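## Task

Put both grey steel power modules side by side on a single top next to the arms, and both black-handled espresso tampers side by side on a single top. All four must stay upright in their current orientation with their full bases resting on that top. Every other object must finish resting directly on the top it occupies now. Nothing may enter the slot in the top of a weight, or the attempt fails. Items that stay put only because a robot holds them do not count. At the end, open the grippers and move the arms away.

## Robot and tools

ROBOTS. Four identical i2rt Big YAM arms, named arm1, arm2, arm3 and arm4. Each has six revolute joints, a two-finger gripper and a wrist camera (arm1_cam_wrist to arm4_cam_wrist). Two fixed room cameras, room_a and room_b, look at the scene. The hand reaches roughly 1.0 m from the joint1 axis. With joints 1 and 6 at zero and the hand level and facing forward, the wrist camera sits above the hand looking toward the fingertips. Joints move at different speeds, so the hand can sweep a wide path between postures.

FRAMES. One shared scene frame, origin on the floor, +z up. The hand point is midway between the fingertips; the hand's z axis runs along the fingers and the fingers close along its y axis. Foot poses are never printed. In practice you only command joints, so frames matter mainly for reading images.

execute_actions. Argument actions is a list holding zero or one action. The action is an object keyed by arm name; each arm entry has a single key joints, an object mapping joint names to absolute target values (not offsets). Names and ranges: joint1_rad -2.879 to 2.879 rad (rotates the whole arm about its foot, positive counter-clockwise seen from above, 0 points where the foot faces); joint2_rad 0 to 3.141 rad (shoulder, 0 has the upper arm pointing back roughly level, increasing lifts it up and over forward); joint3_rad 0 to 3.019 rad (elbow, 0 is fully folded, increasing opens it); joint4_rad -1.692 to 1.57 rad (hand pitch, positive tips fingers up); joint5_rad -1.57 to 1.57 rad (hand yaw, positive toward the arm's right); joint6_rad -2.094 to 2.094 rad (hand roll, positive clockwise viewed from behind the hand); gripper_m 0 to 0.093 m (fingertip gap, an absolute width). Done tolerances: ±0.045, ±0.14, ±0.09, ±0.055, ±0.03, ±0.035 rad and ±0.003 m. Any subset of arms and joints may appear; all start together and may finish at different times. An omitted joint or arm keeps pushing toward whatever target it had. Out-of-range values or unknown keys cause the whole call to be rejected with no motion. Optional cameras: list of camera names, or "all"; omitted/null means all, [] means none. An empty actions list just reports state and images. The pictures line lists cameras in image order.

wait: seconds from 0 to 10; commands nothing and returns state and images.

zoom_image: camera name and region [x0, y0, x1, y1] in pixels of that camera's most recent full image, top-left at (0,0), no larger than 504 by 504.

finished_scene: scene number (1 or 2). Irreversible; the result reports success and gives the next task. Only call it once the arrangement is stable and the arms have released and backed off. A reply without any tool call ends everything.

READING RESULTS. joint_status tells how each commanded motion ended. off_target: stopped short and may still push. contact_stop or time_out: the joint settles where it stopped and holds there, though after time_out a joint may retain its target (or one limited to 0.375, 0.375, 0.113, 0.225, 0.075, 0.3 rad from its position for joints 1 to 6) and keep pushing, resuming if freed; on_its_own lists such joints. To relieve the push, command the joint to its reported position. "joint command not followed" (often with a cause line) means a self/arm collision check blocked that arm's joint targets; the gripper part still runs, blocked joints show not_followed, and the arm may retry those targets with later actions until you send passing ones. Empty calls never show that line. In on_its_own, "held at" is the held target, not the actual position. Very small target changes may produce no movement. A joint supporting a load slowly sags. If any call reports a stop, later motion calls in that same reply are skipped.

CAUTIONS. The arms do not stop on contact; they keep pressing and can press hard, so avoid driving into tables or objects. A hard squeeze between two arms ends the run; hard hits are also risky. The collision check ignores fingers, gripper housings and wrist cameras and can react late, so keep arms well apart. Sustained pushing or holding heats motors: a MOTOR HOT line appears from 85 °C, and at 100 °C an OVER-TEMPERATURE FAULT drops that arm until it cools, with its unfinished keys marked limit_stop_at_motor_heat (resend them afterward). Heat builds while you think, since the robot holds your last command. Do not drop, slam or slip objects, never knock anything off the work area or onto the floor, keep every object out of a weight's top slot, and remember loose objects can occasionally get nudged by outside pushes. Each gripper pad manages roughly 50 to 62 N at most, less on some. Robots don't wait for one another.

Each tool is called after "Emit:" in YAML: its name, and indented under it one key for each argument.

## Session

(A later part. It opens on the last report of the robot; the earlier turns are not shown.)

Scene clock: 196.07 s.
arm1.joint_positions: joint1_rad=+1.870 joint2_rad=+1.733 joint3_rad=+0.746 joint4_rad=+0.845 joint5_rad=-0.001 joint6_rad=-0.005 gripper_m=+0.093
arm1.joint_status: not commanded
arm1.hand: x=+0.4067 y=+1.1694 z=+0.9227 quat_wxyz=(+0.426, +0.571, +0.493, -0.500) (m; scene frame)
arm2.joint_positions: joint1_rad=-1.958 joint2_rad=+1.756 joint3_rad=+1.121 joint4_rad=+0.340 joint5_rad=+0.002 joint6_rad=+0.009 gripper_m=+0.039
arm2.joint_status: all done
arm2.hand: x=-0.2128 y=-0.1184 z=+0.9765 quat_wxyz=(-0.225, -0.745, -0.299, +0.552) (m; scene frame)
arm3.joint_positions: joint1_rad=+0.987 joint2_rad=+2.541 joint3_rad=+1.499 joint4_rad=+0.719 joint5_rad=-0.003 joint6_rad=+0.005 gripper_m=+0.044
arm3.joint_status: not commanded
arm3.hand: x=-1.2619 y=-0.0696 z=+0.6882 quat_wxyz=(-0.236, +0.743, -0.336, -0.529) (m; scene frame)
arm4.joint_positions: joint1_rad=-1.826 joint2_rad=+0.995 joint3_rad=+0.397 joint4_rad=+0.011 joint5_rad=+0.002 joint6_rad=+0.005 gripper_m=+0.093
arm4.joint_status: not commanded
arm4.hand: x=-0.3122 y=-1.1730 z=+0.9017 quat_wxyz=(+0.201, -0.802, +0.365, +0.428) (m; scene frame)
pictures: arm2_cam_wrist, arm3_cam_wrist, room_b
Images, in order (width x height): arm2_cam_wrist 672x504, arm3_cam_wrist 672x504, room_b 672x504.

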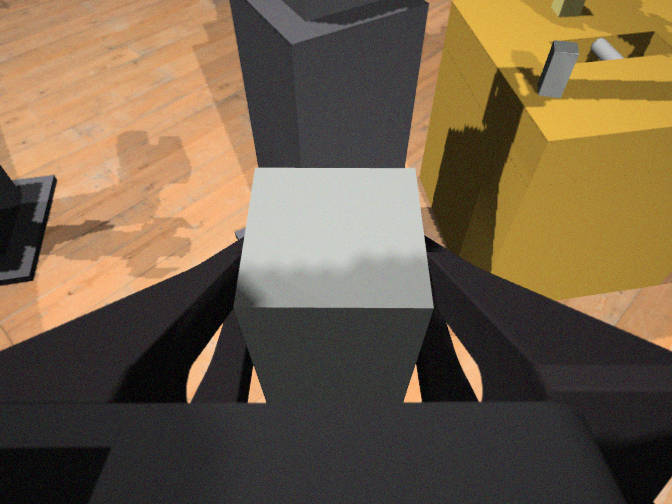

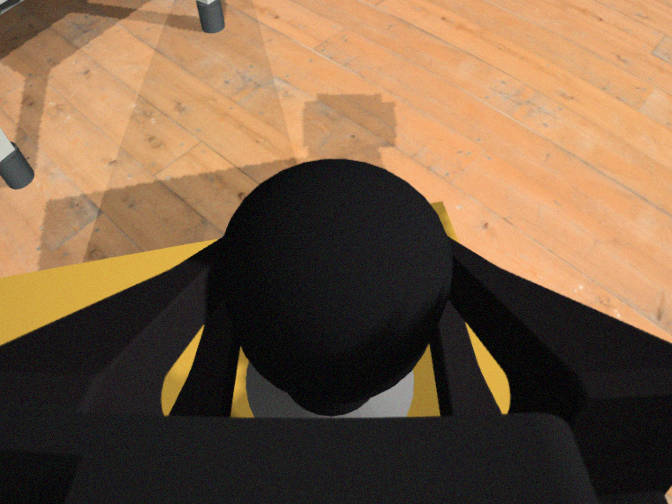

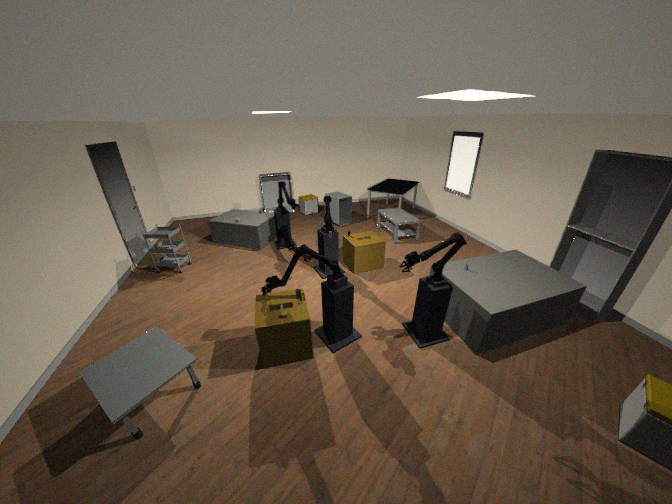

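Still about 5 cm high.

Emit:
execute_actions:
  actions:
    - {"arm3":{"joints":{"joint2_rad":2.59,"joint4_rad":0.83}},"arm2":{"joints":{"joint4_rad":0.38}}}
  cameras: ["room_b"]

Emit:
zoom_image:
  camera: "room_b"
  region: [240,260,320,320]

Scene clock: 200.80 s.
arm1.joint_positions: joint1_rad=+1.870 joint2_rad=+1.733 joint3_rad=+0.746 joint4_rad=+0.845 joint5_rad=-0.001 joint6_rad=-0.005 gripper_m=+0.093
arm1.joint_status: not commanded
arm1.hand: x=+0.4067 y=+1.1694 z=+0.9227 quat_wxyz=(+0.426, +0.571, +0.493, -0.500) (m; scene frame)
arm2.joint_positions: joint1_rad=-1.958 joint2_rad=+1.756 joint3_rad=+1.121 joint4_rad=+0.347 joint5_rad=+0.002 joint6_rad=+0.009 gripper_m=+0.039
arm2.joint_status: all done
arm2.hand: x=-0.2131 y=-0.1187 z=+0.9781 quat_wxyz=(-0.226, -0.743, -0.298, +0.555) (m; scene frame)
arm3.joint_positions: joint1_rad=+0.987 joint2_rad=+2.615 joint3_rad=+1.499 joint4_rad=+0.789 joint5_rad=-0.003 joint6_rad=+0.005 gripper_m=+0.044
arm3.joint_status: all done
arm3.hand: x=-1.2520 y=-0.0809 z=+0.6478 quat_wxyz=(-0.235, +0.744, -0.337, -0.528) (m; scene frame)
arm4.joint_positions: joint1_rad=-1.826 joint2_rad=+0.995 joint3_rad=+0.397 joint4_rad=+0.011 joint5_rad=+0.002 joint6_rad=+0.005 gripper_m=+0.093
arm4.joint_status: not commanded
arm4.hand: x=-0.3122 y=-1.1730 z=+0.9017 quat_wxyz=(+0.201, -0.802, +0.365, +0.428) (m; scene frame)
pictures: room_b
Images, in order (width x height): room_b 672x504.

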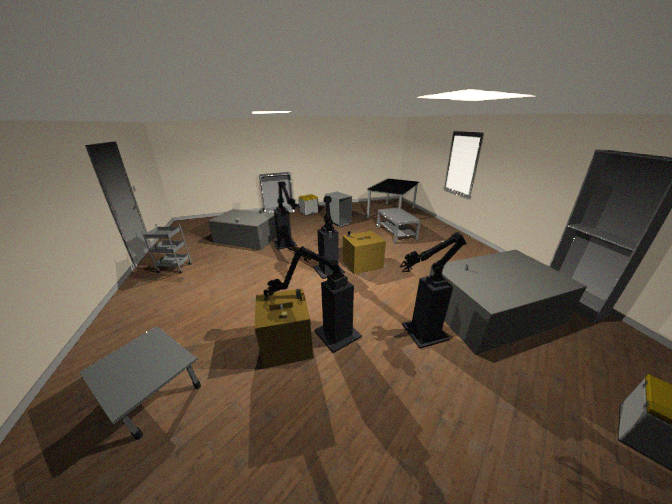

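Region (240, 260, 320, 320) of room_b's 672x504 image, scaled by 6.300, with more detail than that image has; it fills the top 378 rows of this view, and the rest is white.

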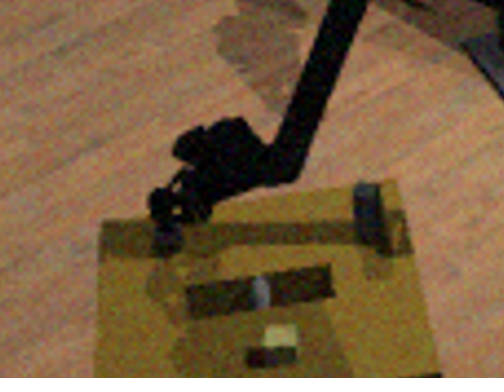

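Emit:
execute_actions:
  actions:
    - {"arm3":{"joints":{"joint2_rad":2.66,"joint3_rad":1.56,"joint4_rad":0.86}}}
  cameras: ["room_a"]

Emit:
zoom_image:
  camera: "room_a"
  region: [400,240,500,315]

Scene clock: 205.27 s.
arm1.joint_positions: joint1_rad=+1.870 joint2_rad=+1.733 joint3_rad=+0.746 joint4_rad=+0.845 joint5_rad=-0.001 joint6_rad=-0.005 gripper_m=+0.093
arm1.joint_status: not commanded
arm1.hand: x=+0.4067 y=+1.1694 z=+0.9227 quat_wxyz=(+0.426, +0.571, +0.493, -0.500) (m; scene frame)
arm2.joint_positions: joint1_rad=-1.958 joint2_rad=+1.756 joint3_rad=+1.121 joint4_rad=+0.347 joint5_rad=+0.002 joint6_rad=+0.009 gripper_m=+0.039
arm2.joint_status: not commanded
arm2.hand: x=-0.2131 y=-0.1187 z=+0.9781 quat_wxyz=(-0.226, -0.743, -0.298, +0.555) (m; scene frame)
arm3.joint_positions: joint1_rad=+0.987 joint2_rad=+2.653 joint3_rad=+1.523 joint4_rad=+0.832 joint5_rad=-0.003 joint6_rad=+0.002 gripper_m=+0.044
arm3.joint_status: all done
arm3.hand: x=-1.2533 y=-0.0793 z=+0.6385 quat_wxyz=(-0.241, +0.736, -0.332, -0.538) (m; scene frame)
arm4.joint_positions: joint1_rad=-1.826 joint2_rad=+0.995 joint3_rad=+0.397 joint4_rad=+0.011 joint5_rad=+0.002 joint6_rad=+0.005 gripper_m=+0.093
arm4.joint_status: not commanded
arm4.hand: x=-0.3122 y=-1.1730 z=+0.9017 quat_wxyz=(+0.201, -0.802, +0.365, +0.428) (m; scene frame)
pictures: room_a
Images, in order (width x height): room_a 672x504.

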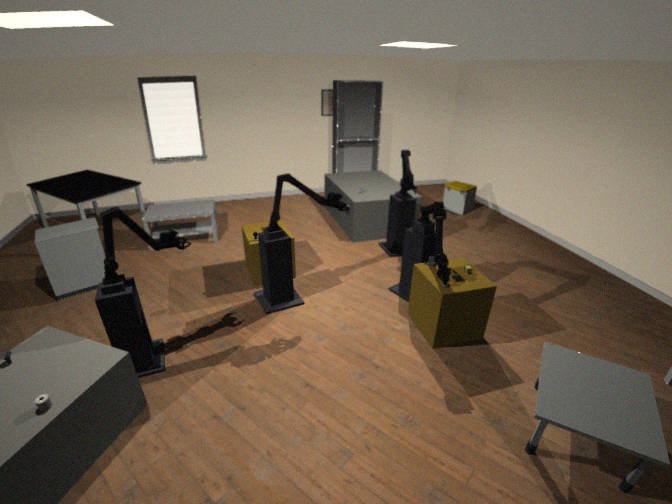

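Region (400, 240, 500, 315) of room_a's 672x504 image, scaled by 5.040, with more detail than that image has; it fills the top 378 rows of this view, and the rest is white.

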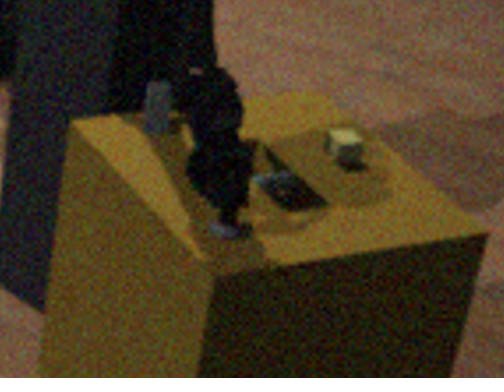

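Emit:
execute_actions:
  actions:
    - {"arm3":{"joints":{"gripper_m":0.093}}}
  cameras: []

Emit:
execute_actions:
  actions:
    - {"arm3":{"joints":{"joint2_rad":2.2,"joint3_rad":1.35}}}
  cameras: []

Emit:
execute_actions:
  actions:
    - {"arm3":{"joints":{"joint1_rad":-0.51,"joint2_rad":1.83,"joint3_rad":1.0,"joint4_rad":0.54}}}
  cameras: ["room_a","arm3_cam_wrist"]

Scene clock: 215.30 s.
arm1.joint_positions: joint1_rad=+1.870 joint2_rad=+1.733 joint3_rad=+0.746 joint4_rad=+0.845 joint5_rad=-0.001 joint6_rad=-0.005 gripper_m=+0.093
arm1.joint_status: not commanded
arm1.hand: x=+0.4067 y=+1.1694 z=+0.9227 quat_wxyz=(+0.426, +0.571, +0.493, -0.500) (m; scene frame)
arm2.joint_positions: joint1_rad=-1.958 joint2_rad=+1.756 joint3_rad=+1.121 joint4_rad=+0.347 joint5_rad=+0.002 joint6_rad=+0.009 gripper_m=+0.039
arm2.joint_status: not commanded
arm2.hand: x=-0.2131 y=-0.1187 z=+0.9781 quat_wxyz=(-0.226, -0.743, -0.298, +0.555) (m; scene frame)
arm3.joint_positions: joint1_rad=+0.987 joint2_rad=+2.653 joint3_rad=+1.530 joint4_rad=+0.837 joint5_rad=-0.003 joint6_rad=+0.002 gripper_m=+0.093
arm3.joint_status: all done
arm3.hand: x=-1.2554 y=-0.0769 z=+0.6423 quat_wxyz=(-0.243, +0.733, -0.331, -0.542) (m; scene frame)
arm4.joint_positions: joint1_rad=-1.826 joint2_rad=+0.995 joint3_rad=+0.397 joint4_rad=+0.011 joint5_rad=+0.002 joint6_rad=+0.005 gripper_m=+0.093
arm4.joint_status: not commanded
arm4.hand: x=-0.3122 y=-1.1730 z=+0.9017 quat_wxyz=(+0.201, -0.802, +0.365, +0.428) (m; scene frame)
pictures: none
No camera images: the call's "cameras" was empty. Leave "cameras" out to get every camera's image.

Scene clock: 216.80 s.
arm1.joint_positions: joint1_rad=+1.870 joint2_rad=+1.733 joint3_rad=+0.746 joint4_rad=+0.845 joint5_rad=-0.001 joint6_rad=-0.005 gripper_m=+0.093
arm1.joint_status: not commanded
arm1.hand: x=+0.4067 y=+1.1694 z=+0.9227 quat_wxyz=(+0.426, +0.571, +0.493, -0.500) (m; scene frame)
arm2.joint_positions: joint1_rad=-1.958 joint2_rad=+1.756 joint3_rad=+1.121 joint4_rad=+0.347 joint5_rad=+0.002 joint6_rad=+0.009 gripper_m=+0.039
arm2.joint_status: not commanded
arm2.hand: x=-0.2131 y=-0.1187 z=+0.9781 quat_wxyz=(-0.226, -0.743, -0.298, +0.555) (m; scene frame)
arm3.joint_positions: joint1_rad=+0.987 joint2_rad=+2.191 joint3_rad=+1.345 joint4_rad=+0.854 joint5_rad=-0.003 joint6_rad=+0.002 gripper_m=+0.093
arm3.joint_status: all done
arm3.hand: x=-1.2622 y=-0.0691 z=+0.9224 quat_wxyz=(-0.288, +0.646, -0.291, -0.644) (m; scene frame)
arm4.joint_positions: joint1_rad=-1.826 joint2_rad=+0.995 joint3_rad=+0.397 joint4_rad=+0.011 joint5_rad=+0.002 joint6_rad=+0.005 gripper_m=+0.093
arm4.joint_status: not commanded
arm4.hand: x=-0.3122 y=-1.1730 z=+0.9017 quat_wxyz=(+0.201, -0.802, +0.365, +0.428) (m; scene frame)
pictures: none
No camera images: the call's "cameras" was empty. Leave "cameras" out to get every camera's image.

Scene clock: 218.60 s.
arm1.joint_positions: joint1_rad=+1.870 joint2_rad=+1.733 joint3_rad=+0.746 joint4_rad=+0.845 joint5_rad=-0.001 joint6_rad=-0.005 gripper_m=+0.093
arm1.joint_status: not commanded
arm1.hand: x=+0.4067 y=+1.1694 z=+0.9227 quat_wxyz=(+0.426, +0.571, +0.493, -0.500) (m; scene frame)
arm2.joint_positions: joint1_rad=-1.958 joint2_rad=+1.756 joint3_rad=+1.121 joint4_rad=+0.347 joint5_rad=+0.002 joint6_rad=+0.009 gripper_m=+0.039
arm2.joint_status: not commanded
arm2.hand: x=-0.2131 y=-0.1187 z=+0.9781 quat_wxyz=(-0.226, -0.743, -0.298, +0.555) (m; scene frame)
arm3.joint_positions: joint1_rad=-0.515 joint2_rad=+1.825 joint3_rad=+1.000 joint4_rad=+0.553 joint5_rad=+0.000 joint6_rad=+0.002 gripper_m=+0.093
arm3.joint_status: all done
arm3.hand: x=-0.2579 y=-0.1830 z=+0.9501 quat_wxyz=(-0.559, +0.310, -0.734, -0.229) (m; scene frame)
arm4.joint_positions: joint1_rad=-1.826 joint2_rad=+0.995 joint3_rad=+0.397 joint4_rad=+0.011 joint5_rad=+0.002 joint6_rad=+0.005 gripper_m=+0.093
arm4.joint_status: not commanded
arm4.hand: x=-0.3122 y=-1.1730 z=+0.9017 quat_wxyz=(+0.201, -0.802, +0.365, +0.428) (m; scene frame)
pictures: arm3_cam_wrist, room_a
Images, in order (width x height): arm3_cam_wrist 672x504, room_a 672x504.

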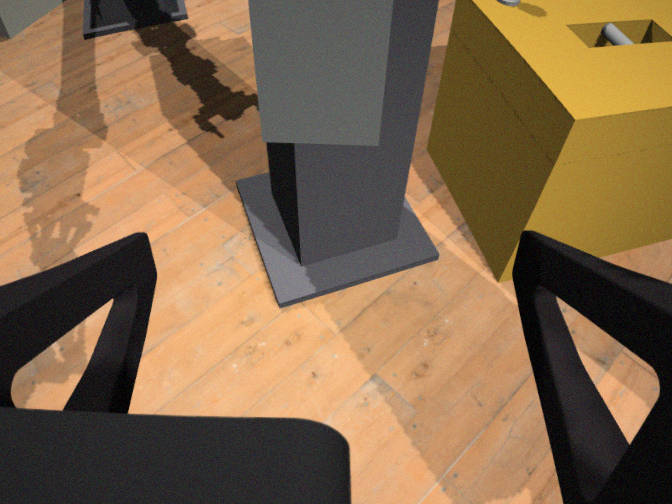

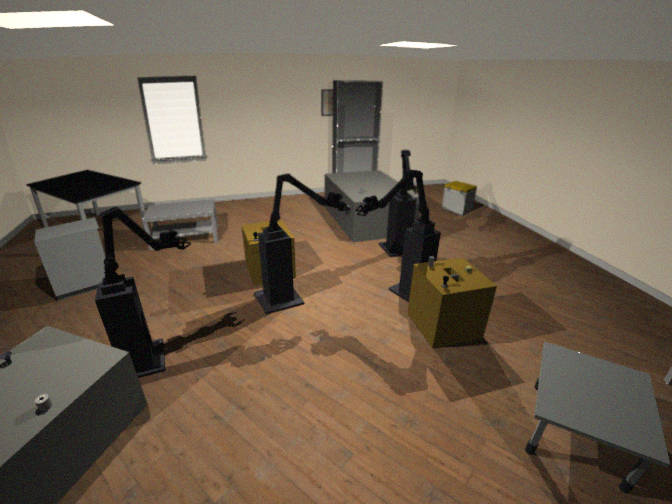

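Emit:
execute_actions:
  actions:
    - {"arm3":{"joints":{"joint1_rad":-0.495,"joint2_rad":1.99,"joint3_rad":1.29,"joint4_rad":0.44}}}
  cameras: ["arm2_cam_wrist","arm3_cam_wrist"]

Scene clock: 223.57 s.
arm1.joint_positions: joint1_rad=+1.870 joint2_rad=+1.733 joint3_rad=+0.746 joint4_rad=+0.845 joint5_rad=-0.001 joint6_rad=-0.005 gripper_m=+0.093
arm1.joint_status: not commanded
arm1.hand: x=+0.4067 y=+1.1694 z=+0.9227 quat_wxyz=(+0.426, +0.571, +0.493, -0.500) (m; scene frame)
arm2.joint_positions: joint1_rad=-1.958 joint2_rad=+1.756 joint3_rad=+1.121 joint4_rad=+0.347 joint5_rad=+0.002 joint6_rad=+0.009 gripper_m=+0.039
arm2.joint_status: not commanded
arm2.hand: x=-0.2131 y=-0.1187 z=+0.9781 quat_wxyz=(-0.226, -0.743, -0.298, +0.555) (m; scene frame)
arm3.joint_positions: joint1_rad=-0.505 joint2_rad=+2.002 joint3_rad=+1.257 joint4_rad=+0.448 joint5_rad=+0.000 joint6_rad=+0.002 gripper_m=+0.093
arm3.joint_status: all done
arm3.hand: x=-0.2080 y=-0.1212 z=+0.9317 quat_wxyz=(-0.549, +0.317, -0.739, -0.228) (m; scene frame)
arm4.joint_positions: joint1_rad=-1.826 joint2_rad=+0.995 joint3_rad=+0.397 joint4_rad=+0.011 joint5_rad=+0.002 joint6_rad=+0.005 gripper_m=+0.093
arm4.joint_status: not commanded
arm4.hand: x=-0.3122 y=-1.1730 z=+0.9017 quat_wxyz=(+0.201, -0.802, +0.365, +0.428) (m; scene frame)
pictures: arm2_cam_wrist, arm3_cam_wrist
Images, in order (width x height): arm2_cam_wrist 672x504, arm3_cam_wrist 672x504.

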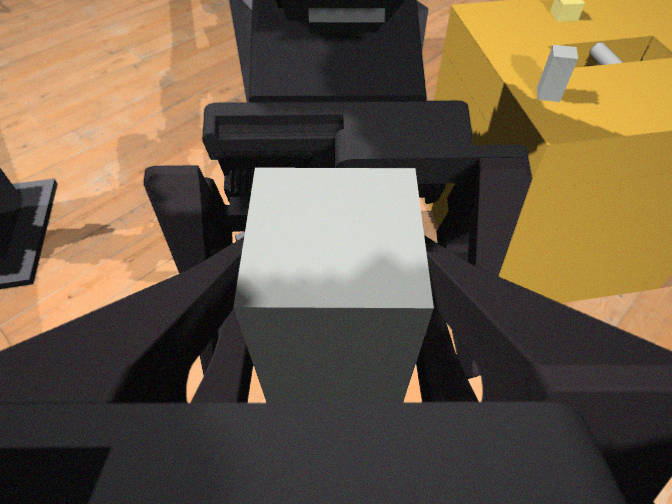

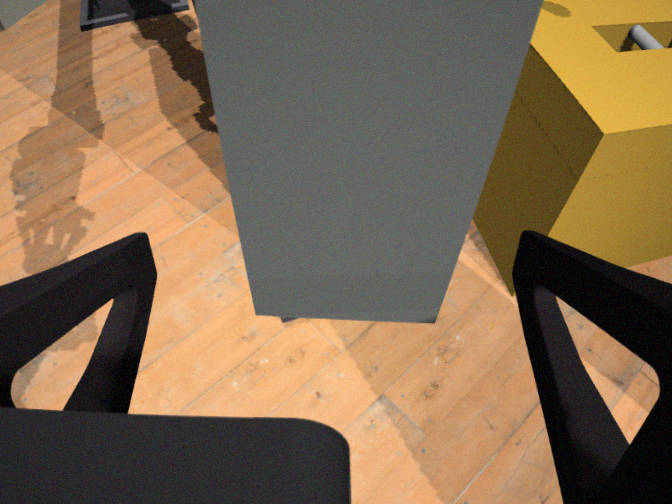

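Emit:
execute_actions:
  actions:
    - {"arm3":{"joints":{"joint2_rad":1.96,"joint3_rad":1.38,"joint4_rad":0.15}}}
  cameras: ["arm2_cam_wrist","arm3_cam_wrist","room_a"]

Emit:
zoom_image:
  camera: "room_a"
  region: [310,175,390,235]

Scene clock: 232.43 s.
arm1.joint_positions: joint1_rad=+1.870 joint2_rad=+1.733 joint3_rad=+0.746 joint4_rad=+0.845 joint5_rad=-0.001 joint6_rad=-0.005 gripper_m=+0.093
arm1.joint_status: not commanded
arm1.hand: x=+0.4067 y=+1.1694 z=+0.9227 quat_wxyz=(+0.426, +0.571, +0.493, -0.500) (m; scene frame)
arm2.joint_positions: joint1_rad=-1.958 joint2_rad=+1.756 joint3_rad=+1.121 joint4_rad=+0.347 joint5_rad=+0.002 joint6_rad=+0.009 gripper_m=+0.039
arm2.joint_status: not commanded
arm2.hand: x=-0.2131 y=-0.1187 z=+0.9781 quat_wxyz=(-0.226, -0.743, -0.298, +0.555) (m; scene frame)
arm3.joint_positions: joint1_rad=-0.505 joint2_rad=+1.970 joint3_rad=+1.343 joint4_rad=+0.162 joint5_rad=+0.000 joint6_rad=+0.002 gripper_m=+0.093
arm3.joint_status: all done
arm3.hand: x=-0.2060 y=-0.1192 z=+0.9354 quat_wxyz=(-0.485, +0.335, -0.783, -0.201) (m; scene frame)
arm4.joint_positions: joint1_rad=-1.826 joint2_rad=+0.995 joint3_rad=+0.397 joint4_rad=+0.011 joint5_rad=+0.002 joint6_rad=+0.005 gripper_m=+0.093
arm4.joint_status: not commanded
arm4.hand: x=-0.3122 y=-1.1730 z=+0.9017 quat_wxyz=(+0.201, -0.802, +0.365, +0.428) (m; scene frame)
pictures: arm2_cam_wrist, arm3_cam_wrist, room_a
Images, in order (width x height): arm2_cam_wrist 672x504, arm3_cam_wrist 672x504, room_a 672x504.

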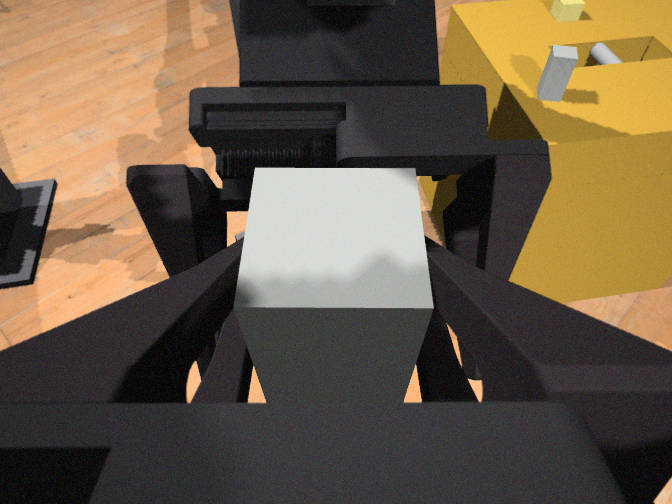

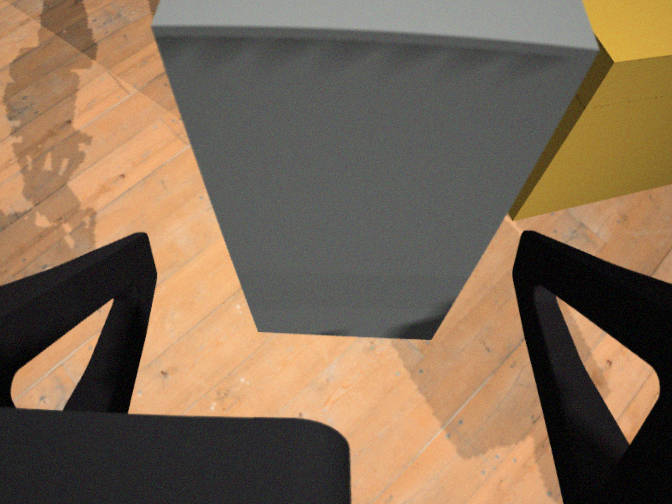

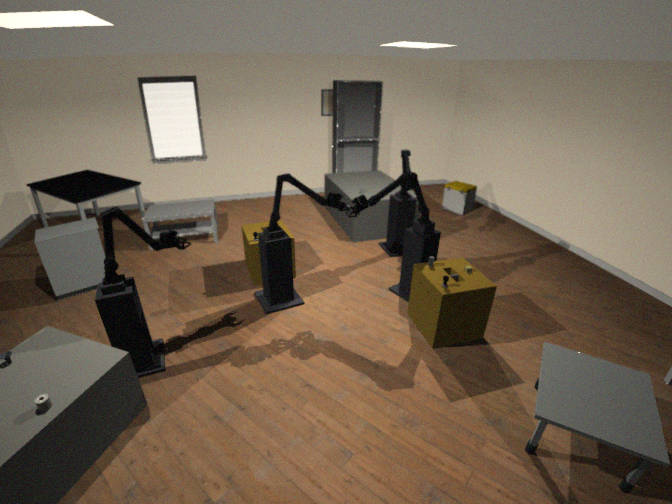

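Region (310, 175, 390, 235) of room_a's 672x504 image, scaled by 6.300, with more detail than that image has; it fills the top 378 rows of this view, and the rest is white.

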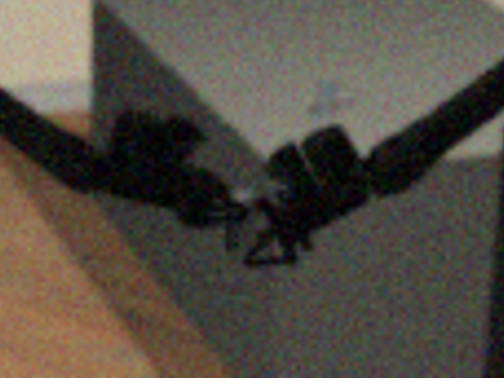

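Emit:
execute_actions:
  actions:
    - {"arm3":{"joints":{"joint3_rad":1.395,"gripper_m":0.06}}}
  cameras: []

Emit:
execute_actions:
  actions:
    - {"arm3":{"joints":{"gripper_m":0}}}
  cameras: ["arm3_cam_wrist"]

Scene clock: 236.23 s.
arm1.joint_positions: joint1_rad=+1.870 joint2_rad=+1.733 joint3_rad=+0.746 joint4_rad=+0.845 joint5_rad=-0.001 joint6_rad=-0.005 gripper_m=+0.093
arm1.joint_status: not commanded
arm1.hand: x=+0.4067 y=+1.1694 z=+0.9227 quat_wxyz=(+0.426, +0.571, +0.493, -0.500) (m; scene frame)
arm2.joint_positions: joint1_rad=-1.958 joint2_rad=+1.756 joint3_rad=+1.121 joint4_rad=+0.347 joint5_rad=+0.002 joint6_rad=+0.009 gripper_m=+0.039
arm2.joint_status: not commanded
arm2.hand: x=-0.2131 y=-0.1187 z=+0.9781 quat_wxyz=(-0.226, -0.743, -0.298, +0.555) (m; scene frame)
arm3.joint_positions: joint1_rad=-0.505 joint2_rad=+1.970 joint3_rad=+1.347 joint4_rad=+0.162 joint5_rad=+0.000 joint6_rad=+0.002 gripper_m=+0.060
arm3.joint_status: all done
arm3.hand: x=-0.2051 y=-0.1182 z=+0.9377 quat_wxyz=(-0.487, +0.334, -0.782, -0.201) (m; scene frame)
arm4.joint_positions: joint1_rad=-1.826 joint2_rad=+0.995 joint3_rad=+0.397 joint4_rad=+0.011 joint5_rad=+0.002 joint6_rad=+0.005 gripper_m=+0.093
arm4.joint_status: not commanded
arm4.hand: x=-0.3122 y=-1.1730 z=+0.9017 quat_wxyz=(+0.201, -0.802, +0.365, +0.428) (m; scene frame)
pictures: none
No camera images: the call's "cameras" was empty. Leave "cameras" out to get every camera's image.

Scene clock: 236.87 s.
arm1.joint_positions: joint1_rad=+1.870 joint2_rad=+1.733 joint3_rad=+0.746 joint4_rad=+0.845 joint5_rad=-0.001 joint6_rad=-0.005 gripper_m=+0.093
arm1.joint_status: not commanded
arm1.hand: x=+0.4067 y=+1.1694 z=+0.9227 quat_wxyz=(+0.426, +0.571, +0.493, -0.500) (m; scene frame)
arm2.joint_positions: joint1_rad=-1.959 joint2_rad=+1.756 joint3_rad=+1.121 joint4_rad=+0.349 joint5_rad=+0.003 joint6_rad=+0.005 gripper_m=+0.039
arm2.joint_status: not commanded
arm2.hand: x=-0.2135 y=-0.1184 z=+0.9785 quat_wxyz=(-0.224, -0.742, -0.299, +0.556) (m; scene frame)
arm3.joint_positions: joint1_rad=-0.505 joint2_rad=+1.970 joint3_rad=+1.348 joint4_rad=+0.162 joint5_rad=+0.005 joint6_rad=+0.004 gripper_m=+0.039
arm3.joint_status: gripper_m off_target (ended at +0.039, target +0.000)
arm3.hand: x=-0.2042 y=-0.1187 z=+0.9380 quat_wxyz=(-0.488, +0.332, -0.782, -0.200) (m; scene frame)
arm4.joint_positions: joint1_rad=-1.826 joint2_rad=+0.995 joint3_rad=+0.397 joint4_rad=+0.011 joint5_rad=+0.002 joint6_rad=+0.005 gripper_m=+0.093
arm4.joint_status: not commanded
arm4.hand: x=-0.3122 y=-1.1730 z=+0.9017 quat_wxyz=(+0.201, -0.802, +0.365, +0.428) (m; scene frame)
pictures: arm3_cam_wrist
Images, in order (width x height): arm3_cam_wrist 672x504.

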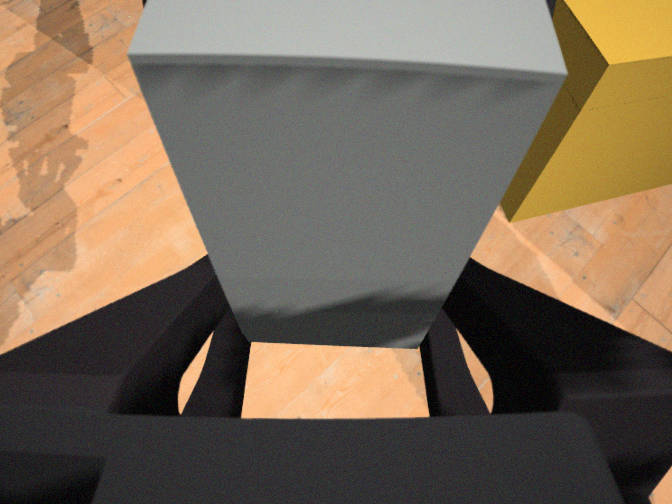

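Emit:
execute_actions:
  actions:
    - {"arm2":{"joints":{"gripper_m":0.093}}}
  cameras: []

Emit:
execute_actions:
  actions:
    - {"arm2":{"joints":{"joint2_rad":1.4,"joint3_rad":0.95}}}
  cameras: []

Emit:
execute_actions:
  actions:
    - {"arm2":{"joints":{"joint1_rad":0.17,"joint2_rad":1.7,"joint3_rad":0.43,"joint4_rad":1.1}},"arm3":{"joints":{"joint1_rad":1.55,"joint2_rad":1.8,"joint3_rad":0.67,"joint4_rad":0.8}}}
  cameras: ["arm3_cam_wrist"]

Emit:
execute_actions:
  actions:
    - {"arm2":{"joints":{"joint2_rad":2.1}},"arm3":{"joints":{"joint2_rad":2.33,"joint4_rad":1.29}}}
  cameras: ["arm2_cam_wrist","arm3_cam_wrist","room_b"]

Emit:
zoom_image:
  camera: "room_b"
  region: [240,250,350,335]

Scene clock: 247.30 s.
arm1.joint_positions: joint1_rad=+1.870 joint2_rad=+1.733 joint3_rad=+0.746 joint4_rad=+0.845 joint5_rad=-0.001 joint6_rad=-0.005 gripper_m=+0.093
arm1.joint_status: not commanded
arm1.hand: x=+0.4067 y=+1.1694 z=+0.9227 quat_wxyz=(+0.426, +0.571, +0.493, -0.500) (m; scene frame)
arm2.joint_positions: joint1_rad=-1.959 joint2_rad=+1.755 joint3_rad=+1.121 joint4_rad=+0.360 joint5_rad=+0.003 joint6_rad=+0.005 gripper_m=+0.093
arm2.joint_status: all done
arm2.hand: x=-0.2140 y=-0.1188 z=+0.9823 quat_wxyz=(-0.226, -0.739, -0.297, +0.561) (m; scene frame)
arm3.joint_positions: joint1_rad=-0.504 joint2_rad=+1.970 joint3_rad=+1.348 joint4_rad=+0.154 joint5_rad=+0.004 joint6_rad=+0.004 gripper_m=+0.039
arm3.joint_status: not commanded
arm3.hand: x=-0.2055 y=-0.1188 z=+0.9361 quat_wxyz=(-0.484, +0.333, -0.784, -0.199) (m; scene frame)
arm4.joint_positions: joint1_rad=-1.826 joint2_rad=+0.995 joint3_rad=+0.397 joint4_rad=+0.011 joint5_rad=+0.002 joint6_rad=+0.005 gripper_m=+0.093
arm4.joint_status: not commanded
arm4.hand: x=-0.3122 y=-1.1730 z=+0.9017 quat_wxyz=(+0.201, -0.802, +0.365, +0.428) (m; scene frame)
pictures: none
No camera images: the call's "cameras" was empty. Leave "cameras" out to get every camera's image.

Scene clock: 248.60 s.
arm1.joint_positions: joint1_rad=+1.870 joint2_rad=+1.733 joint3_rad=+0.746 joint4_rad=+0.845 joint5_rad=-0.001 joint6_rad=-0.005 gripper_m=+0.093
arm1.joint_status: not commanded
arm1.hand: x=+0.4067 y=+1.1694 z=+0.9227 quat_wxyz=(+0.426, +0.571, +0.493, -0.500) (m; scene frame)
arm2.joint_positions: joint1_rad=-1.959 joint2_rad=+1.398 joint3_rad=+0.961 joint4_rad=+0.369 joint5_rad=+0.003 joint6_rad=+0.005 gripper_m=+0.093
arm2.joint_status: all done
arm2.hand: x=-0.1507 y=-0.0581 z=+1.1210 quat_wxyz=(-0.256, -0.677, -0.273, +0.633) (m; scene frame)
arm3.joint_positions: joint1_rad=-0.504 joint2_rad=+1.970 joint3_rad=+1.348 joint4_rad=+0.154 joint5_rad=+0.004 joint6_rad=+0.004 gripper_m=+0.039
arm3.joint_status: not commanded
arm3.hand: x=-0.2055 y=-0.1188 z=+0.9361 quat_wxyz=(-0.484, +0.333, -0.784, -0.199) (m; scene frame)
arm4.joint_positions: joint1_rad=-1.826 joint2_rad=+0.995 joint3_rad=+0.397 joint4_rad=+0.011 joint5_rad=+0.002 joint6_rad=+0.005 gripper_m=+0.093
arm4.joint_status: not commanded
arm4.hand: x=-0.3122 y=-1.1730 z=+0.9017 quat_wxyz=(+0.201, -0.802, +0.365, +0.428) (m; scene frame)
pictures: none
No camera images: the call's "cameras" was empty. Leave "cameras" out to get every camera's image.

Scene clock: 250.67 s.
arm1.joint_positions: joint1_rad=+1.870 joint2_rad=+1.733 joint3_rad=+0.746 joint4_rad=+0.845 joint5_rad=-0.001 joint6_rad=-0.005 gripper_m=+0.093
arm1.joint_status: not commanded
arm1.hand: x=+0.4067 y=+1.1694 z=+0.9227 quat_wxyz=(+0.426, +0.571, +0.493, -0.500) (m; scene frame)
arm2.joint_positions: joint1_rad=+0.165 joint2_rad=+1.709 joint3_rad=+0.438 joint4_rad=+1.079 joint5_rad=+0.001 joint6_rad=+0.005 gripper_m=+0.093
arm2.joint_status: all done
arm2.hand: x=+0.7707 y=+0.2478 z=+0.8655 quat_wxyz=(-0.630, -0.098, -0.767, +0.077) (m; scene frame)
arm3.joint_positions: joint1_rad=+1.552 joint2_rad=+1.815 joint3_rad=+0.664 joint4_rad=+0.767 joint5_rad=-0.001 joint6_rad=+0.004 gripper_m=+0.039
arm3.joint_status: all done
arm3.hand: x=-1.2750 y=-0.5096 z=+0.8521 quat_wxyz=(-0.074, +0.823, -0.120, -0.550) (m; scene frame)
arm4.joint_positions: joint1_rad=-1.826 joint2_rad=+0.995 joint3_rad=+0.397 joint4_rad=+0.011 joint5_rad=+0.002 joint6_rad=+0.005 gripper_m=+0.093
arm4.joint_status: not commanded
arm4.hand: x=-0.3122 y=-1.1730 z=+0.9017 quat_wxyz=(+0.201, -0.802, +0.365, +0.428) (m; scene frame)
pictures: arm3_cam_wrist
Images, in order (width x height): arm3_cam_wrist 672x504.

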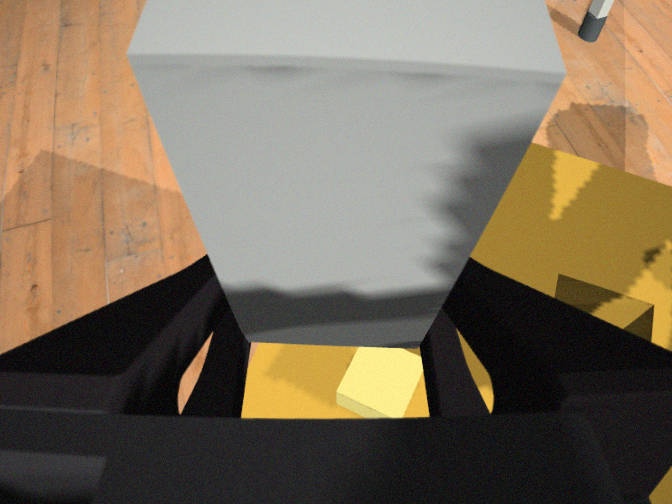

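Scene clock: 251.93 s.
arm1.joint_positions: joint1_rad=+1.870 joint2_rad=+1.733 joint3_rad=+0.746 joint4_rad=+0.845 joint5_rad=-0.001 joint6_rad=-0.005 gripper_m=+0.093
arm1.joint_status: not commanded
arm1.hand: x=+0.4067 y=+1.1694 z=+0.9227 quat_wxyz=(+0.426, +0.571, +0.493, -0.500) (m; scene frame)
arm2.joint_positions: joint1_rad=+0.165 joint2_rad=+2.110 joint3_rad=+0.434 joint4_rad=+1.088 joint5_rad=+0.001 joint6_rad=+0.005 gripper_m=+0.093
arm2.joint_status: all done
arm2.hand: x=+0.7151 y=+0.2619 z=+0.6855 quat_wxyz=(-0.466, -0.112, -0.876, +0.057) (m; scene frame)
arm3.joint_positions: joint1_rad=+1.552 joint2_rad=+2.347 joint3_rad=+0.664 joint4_rad=+1.256 joint5_rad=-0.001 joint6_rad=+0.004 gripper_m=+0.039
arm3.joint_status: all done
arm3.hand: x=-1.2292 y=-0.5240 z=+0.6837 quat_wxyz=(-0.071, +0.835, -0.122, -0.532) (m; scene frame)
arm4.joint_positions: joint1_rad=-1.826 joint2_rad=+0.995 joint3_rad=+0.397 joint4_rad=+0.011 joint5_rad=+0.002 joint6_rad=+0.005 gripper_m=+0.093
arm4.joint_status: not commanded
arm4.hand: x=-0.3122 y=-1.1730 z=+0.9017 quat_wxyz=(+0.201, -0.802, +0.365, +0.428) (m; scene frame)
pictures: arm2_cam_wrist, arm3_cam_wrist, room_b
Images, in order (width x height): arm2_cam_wrist 672x504, arm3_cam_wrist 672x504, room_b 672x504.

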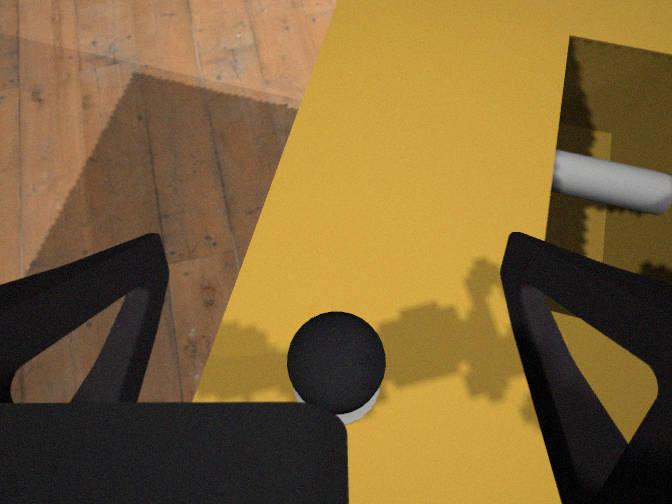

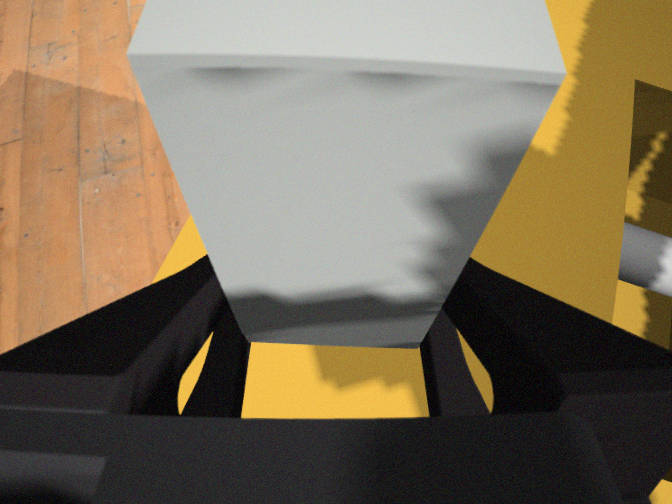

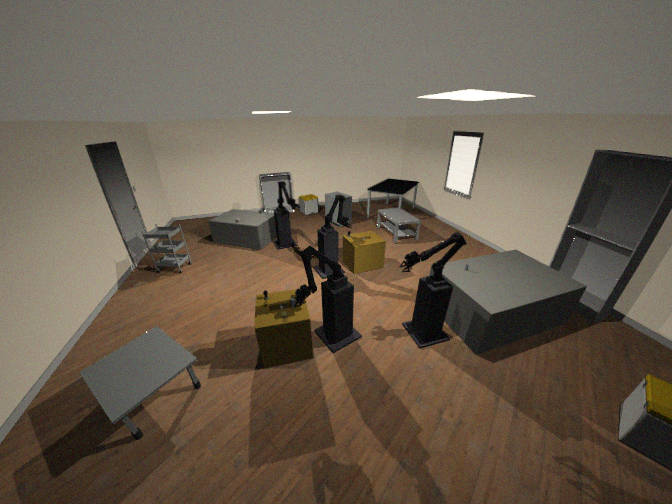

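Region (240, 250, 350, 335) of room_b's 672x504 image, scaled by 4.582, with more detail than that image has; it fills the top 389 rows of this view, and the rest is white.

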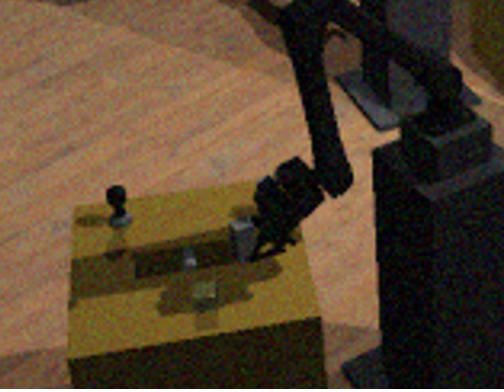

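Emit:
execute_actions:
  actions:
    - {"arm2":{"joints":{"joint2_rad":1.7,"joint3_rad":0.89,"joint4_rad":-0.52}},"arm3":{"joints":{"joint2_rad":2.6,"joint3_rad":0.8,"joint4_rad":1.44}}}
  cameras: []

Emit:
execute_actions:
  actions:
    - {"arm2":{"joints":{"joint2_rad":1.92}},"arm3":{"joints":{"joint2_rad":2.635}}}
  cameras: ["arm2_cam_wrist","arm3_cam_wrist"]

Scene clock: 263.43 s.
arm1.joint_positions: joint1_rad=+1.870 joint2_rad=+1.733 joint3_rad=+0.746 joint4_rad=+0.845 joint5_rad=-0.001 joint6_rad=-0.005 gripper_m=+0.093
arm1.joint_status: not commanded
arm1.hand: x=+0.4067 y=+1.1694 z=+0.9227 quat_wxyz=(+0.426, +0.571, +0.493, -0.500) (m; scene frame)
arm2.joint_positions: joint1_rad=+0.165 joint2_rad=+1.709 joint3_rad=+0.879 joint4_rad=-0.512 joint5_rad=+0.001 joint6_rad=+0.005 gripper_m=+0.093
arm2.joint_status: all done
arm2.hand: x=+0.7308 y=+0.2579 z=+0.7562 quat_wxyz=(-0.111, -0.125, -0.986, +0.014) (m; scene frame)
arm3.joint_positions: joint1_rad=+1.552 joint2_rad=+2.625 joint3_rad=+0.796 joint4_rad=+1.407 joint5_rad=-0.001 joint6_rad=+0.004 gripper_m=+0.039
arm3.joint_status: all done
arm3.hand: x=-1.2231 y=-0.5264 z=+0.6002 quat_wxyz=(-0.071, +0.834, -0.122, -0.534) (m; scene frame)
arm4.joint_positions: joint1_rad=-1.826 joint2_rad=+0.995 joint3_rad=+0.397 joint4_rad=+0.011 joint5_rad=+0.002 joint6_rad=+0.005 gripper_m=+0.093
arm4.joint_status: not commanded
arm4.hand: x=-0.3122 y=-1.1730 z=+0.9017 quat_wxyz=(+0.201, -0.802, +0.365, +0.428) (m; scene frame)
pictures: none
No camera images: the call's "cameras" was empty. Leave "cameras" out to get every camera's image.

Scene clock: 264.53 s.
arm1.joint_positions: joint1_rad=+1.870 joint2_rad=+1.733 joint3_rad=+0.746 joint4_rad=+0.845 joint5_rad=-0.001 joint6_rad=-0.005 gripper_m=+0.093
arm1.joint_status: not commanded
arm1.hand: x=+0.4067 y=+1.1694 z=+0.9227 quat_wxyz=(+0.426, +0.571, +0.493, -0.500) (m; scene frame)
arm2.joint_positions: joint1_rad=+0.165 joint2_rad=+1.936 joint3_rad=+0.879 joint4_rad=-0.515 joint5_rad=+0.001 joint6_rad=+0.005 gripper_m=+0.093
arm2.joint_status: all done
arm2.hand: x=+0.6848 y=+0.2695 z=+0.6628 quat_wxyz=(+0.003, -0.126, -0.992, +0.000) (m; scene frame)
arm3.joint_positions: joint1_rad=+1.552 joint2_rad=+2.626 joint3_rad=+0.796 joint4_rad=+1.407 joint5_rad=-0.001 joint6_rad=+0.004 gripper_m=+0.039
arm3.joint_status: all done
arm3.hand: x=-1.2227 y=-0.5265 z=+0.5996 quat_wxyz=(-0.071, +0.834, -0.122, -0.533) (m; scene frame)
arm4.joint_positions: joint1_rad=-1.826 joint2_rad=+0.995 joint3_rad=+0.397 joint4_rad=+0.011 joint5_rad=+0.002 joint6_rad=+0.005 gripper_m=+0.093
arm4.joint_status: not commanded
arm4.hand: x=-0.3122 y=-1.1730 z=+0.9017 quat_wxyz=(+0.201, -0.802, +0.365, +0.428) (m; scene frame)
pictures: arm2_cam_wrist, arm3_cam_wrist
Images, in order (width x height): arm2_cam_wrist 672x504, arm3_cam_wrist 672x504.

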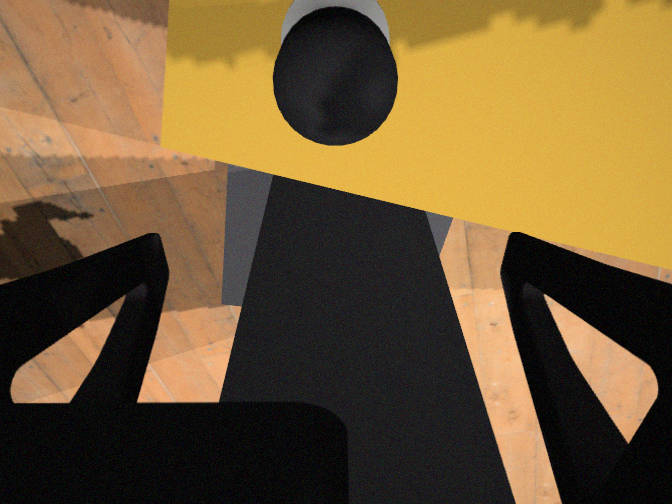

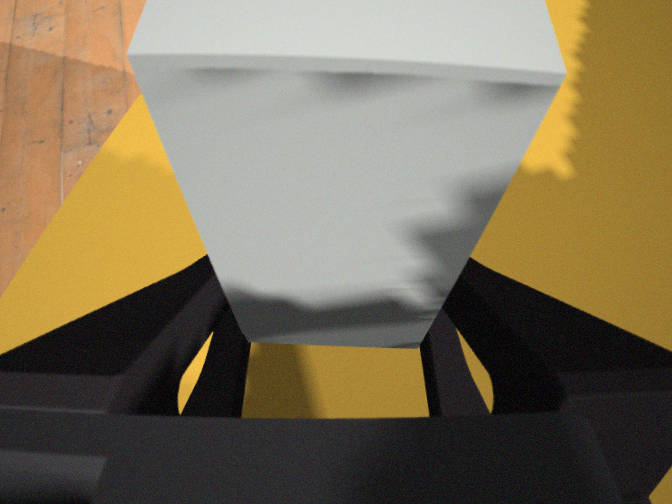

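Emit:
execute_actions:
  actions:
    - {"arm2":{"joints":{"joint2_rad":2.15,"joint3_rad":0.96,"joint4_rad":-0.33}},"arm3":{"joints":{"joint4_rad":1.35}}}
  cameras: ["arm2_cam_wrist","arm3_cam_wrist"]

Scene clock: 271.80 s.
arm1.joint_positions: joint1_rad=+1.870 joint2_rad=+1.733 joint3_rad=+0.746 joint4_rad=+0.845 joint5_rad=-0.001 joint6_rad=-0.005 gripper_m=+0.093
arm1.joint_status: not commanded
arm1.hand: x=+0.4067 y=+1.1694 z=+0.9227 quat_wxyz=(+0.426, +0.571, +0.493, -0.500) (m; scene frame)
arm2.joint_positions: joint1_rad=+0.165 joint2_rad=+2.169 joint3_rad=+0.948 joint4_rad=-0.342 joint5_rad=+0.001 joint6_rad=+0.005 gripper_m=+0.093
arm2.joint_status: all done
arm2.hand: x=+0.7005 y=+0.2656 z=+0.5820 quat_wxyz=(-0.002, -0.126, -0.992, +0.001) (m; scene frame)
arm3.joint_positions: joint1_rad=+1.552 joint2_rad=+2.629 joint3_rad=+0.796 joint4_rad=+1.354 joint5_rad=-0.001 joint6_rad=+0.004 gripper_m=+0.039
arm3.joint_status: all done
arm3.hand: x=-1.2164 y=-0.5284 z=+0.5869 quat_wxyz=(-0.068, +0.848, -0.124, -0.510) (m; scene frame)
arm4.joint_positions: joint1_rad=-1.826 joint2_rad=+0.995 joint3_rad=+0.397 joint4_rad=+0.011 joint5_rad=+0.002 joint6_rad=+0.005 gripper_m=+0.093
arm4.joint_status: not commanded
arm4.hand: x=-0.3122 y=-1.1730 z=+0.9017 quat_wxyz=(+0.201, -0.802, +0.365, +0.428) (m; scene frame)
pictures: arm2_cam_wrist, arm3_cam_wrist
Images, in order (width x height): arm2_cam_wrist 672x504, arm3_cam_wrist 672x504.

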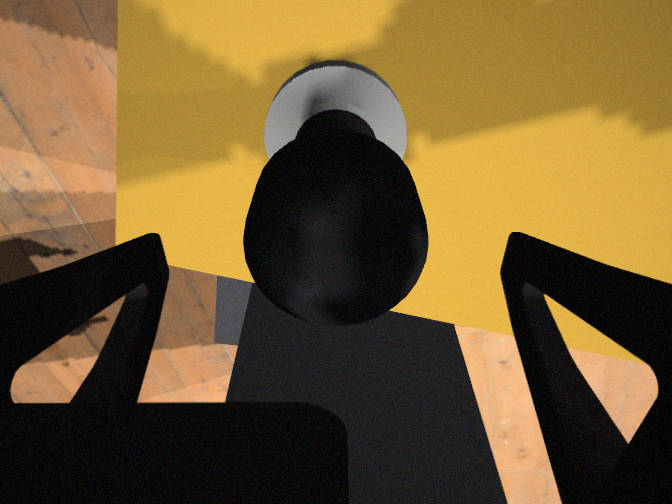

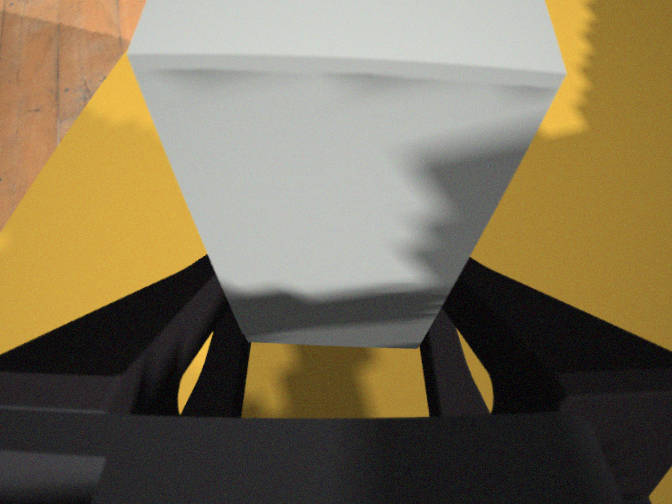

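Emit:
execute_actions:
  actions:
    - {"arm2":{"joints":{"joint2_rad":2.195,"joint4_rad":-0.28}},"arm3":{"joints":{"gripper_m":0.093}}}
  cameras: []

Emit:
execute_actions:
  actions:
    - {"arm2":{"joints":{"gripper_m":0}},"arm3":{"joints":{"joint2_rad":2.5,"joint3_rad":0.6}}}
  cameras: ["arm2_cam_wrist","arm3_cam_wrist"]

Scene clock: 279.93 s.
arm1.joint_positions: joint1_rad=+1.870 joint2_rad=+1.733 joint3_rad=+0.746 joint4_rad=+0.845 joint5_rad=-0.001 joint6_rad=-0.005 gripper_m=+0.093
arm1.joint_status: not commanded
arm1.hand: x=+0.4067 y=+1.1694 z=+0.9227 quat_wxyz=(+0.426, +0.571, +0.493, -0.500) (m; scene frame)
arm2.joint_positions: joint1_rad=+0.165 joint2_rad=+2.192 joint3_rad=+0.948 joint4_rad=-0.292 joint5_rad=+0.001 joint6_rad=+0.005 gripper_m=+0.093
arm2.joint_status: all done
arm2.hand: x=+0.7047 y=+0.2645 z=+0.5729 quat_wxyz=(-0.015, -0.126, -0.992, +0.002) (m; scene frame)
arm3.joint_positions: joint1_rad=+1.552 joint2_rad=+2.629 joint3_rad=+0.796 joint4_rad=+1.354 joint5_rad=-0.001 joint6_rad=+0.004 gripper_m=+0.093
arm3.joint_status: all done
arm3.hand: x=-1.2167 y=-0.5283 z=+0.5870 quat_wxyz=(-0.068, +0.848, -0.124, -0.510) (m; scene frame)
arm4.joint_positions: joint1_rad=-1.826 joint2_rad=+0.995 joint3_rad=+0.397 joint4_rad=+0.011 joint5_rad=+0.002 joint6_rad=+0.005 gripper_m=+0.093
arm4.joint_status: not commanded
arm4.hand: x=-0.3122 y=-1.1730 z=+0.9017 quat_wxyz=(+0.201, -0.802, +0.365, +0.428) (m; scene frame)
pictures: none
No camera images: the call's "cameras" was empty. Leave "cameras" out to get every camera's image.

Scene clock: 280.93 s.
arm1.joint_positions: joint1_rad=+1.870 joint2_rad=+1.733 joint3_rad=+0.746 joint4_rad=+0.845 joint5_rad=-0.001 joint6_rad=-0.005 gripper_m=+0.093
arm1.joint_status: not commanded
arm1.hand: x=+0.4067 y=+1.1694 z=+0.9227 quat_wxyz=(+0.426, +0.571, +0.493, -0.500) (m; scene frame)
arm2.joint_positions: joint1_rad=+0.165 joint2_rad=+2.192 joint3_rad=+0.948 joint4_rad=-0.291 joint5_rad=+0.002 joint6_rad=+0.005 gripper_m=+0.045
arm2.joint_status: gripper_m off_target (ended at +0.045, target +0.000)
arm2.hand: x=+0.7048 y=+0.2644 z=+0.5727 quat_wxyz=(-0.016, -0.126, -0.992, +0.003) (m; scene frame)
arm3.joint_positions: joint1_rad=+1.552 joint2_rad=+2.503 joint3_rad=+0.605 joint4_rad=+1.354 joint5_rad=-0.001 joint6_rad=+0.004 gripper_m=+0.093
arm3.joint_status: all done
arm3.hand: x=-1.1684 y=-0.5421 z=+0.6253 quat_wxyz=(-0.064, +0.864, -0.126, -0.482) (m; scene frame)
arm4.joint_positions: joint1_rad=-1.826 joint2_rad=+0.995 joint3_rad=+0.397 joint4_rad=+0.011 joint5_rad=+0.002 joint6_rad=+0.005 gripper_m=+0.093
arm4.joint_status: not commanded
arm4.hand: x=-0.3122 y=-1.1730 z=+0.9017 quat_wxyz=(+0.201, -0.802, +0.365, +0.428) (m; scene frame)
pictures: arm2_cam_wrist, arm3_cam_wrist
Images, in order (width x height): arm2_cam_wrist 672x504, arm3_cam_wrist 672x504.

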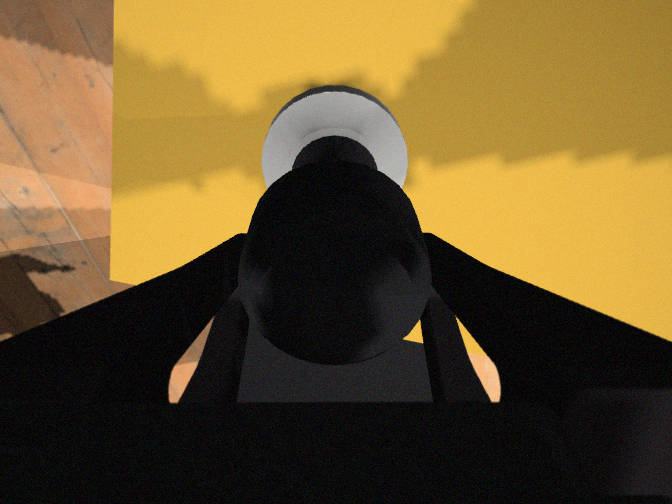

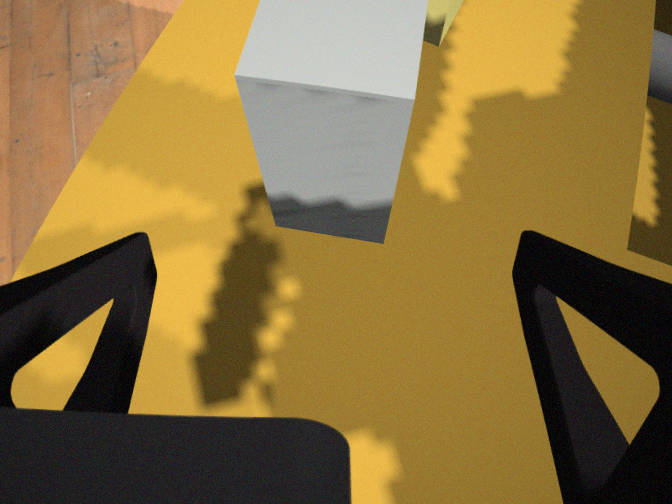

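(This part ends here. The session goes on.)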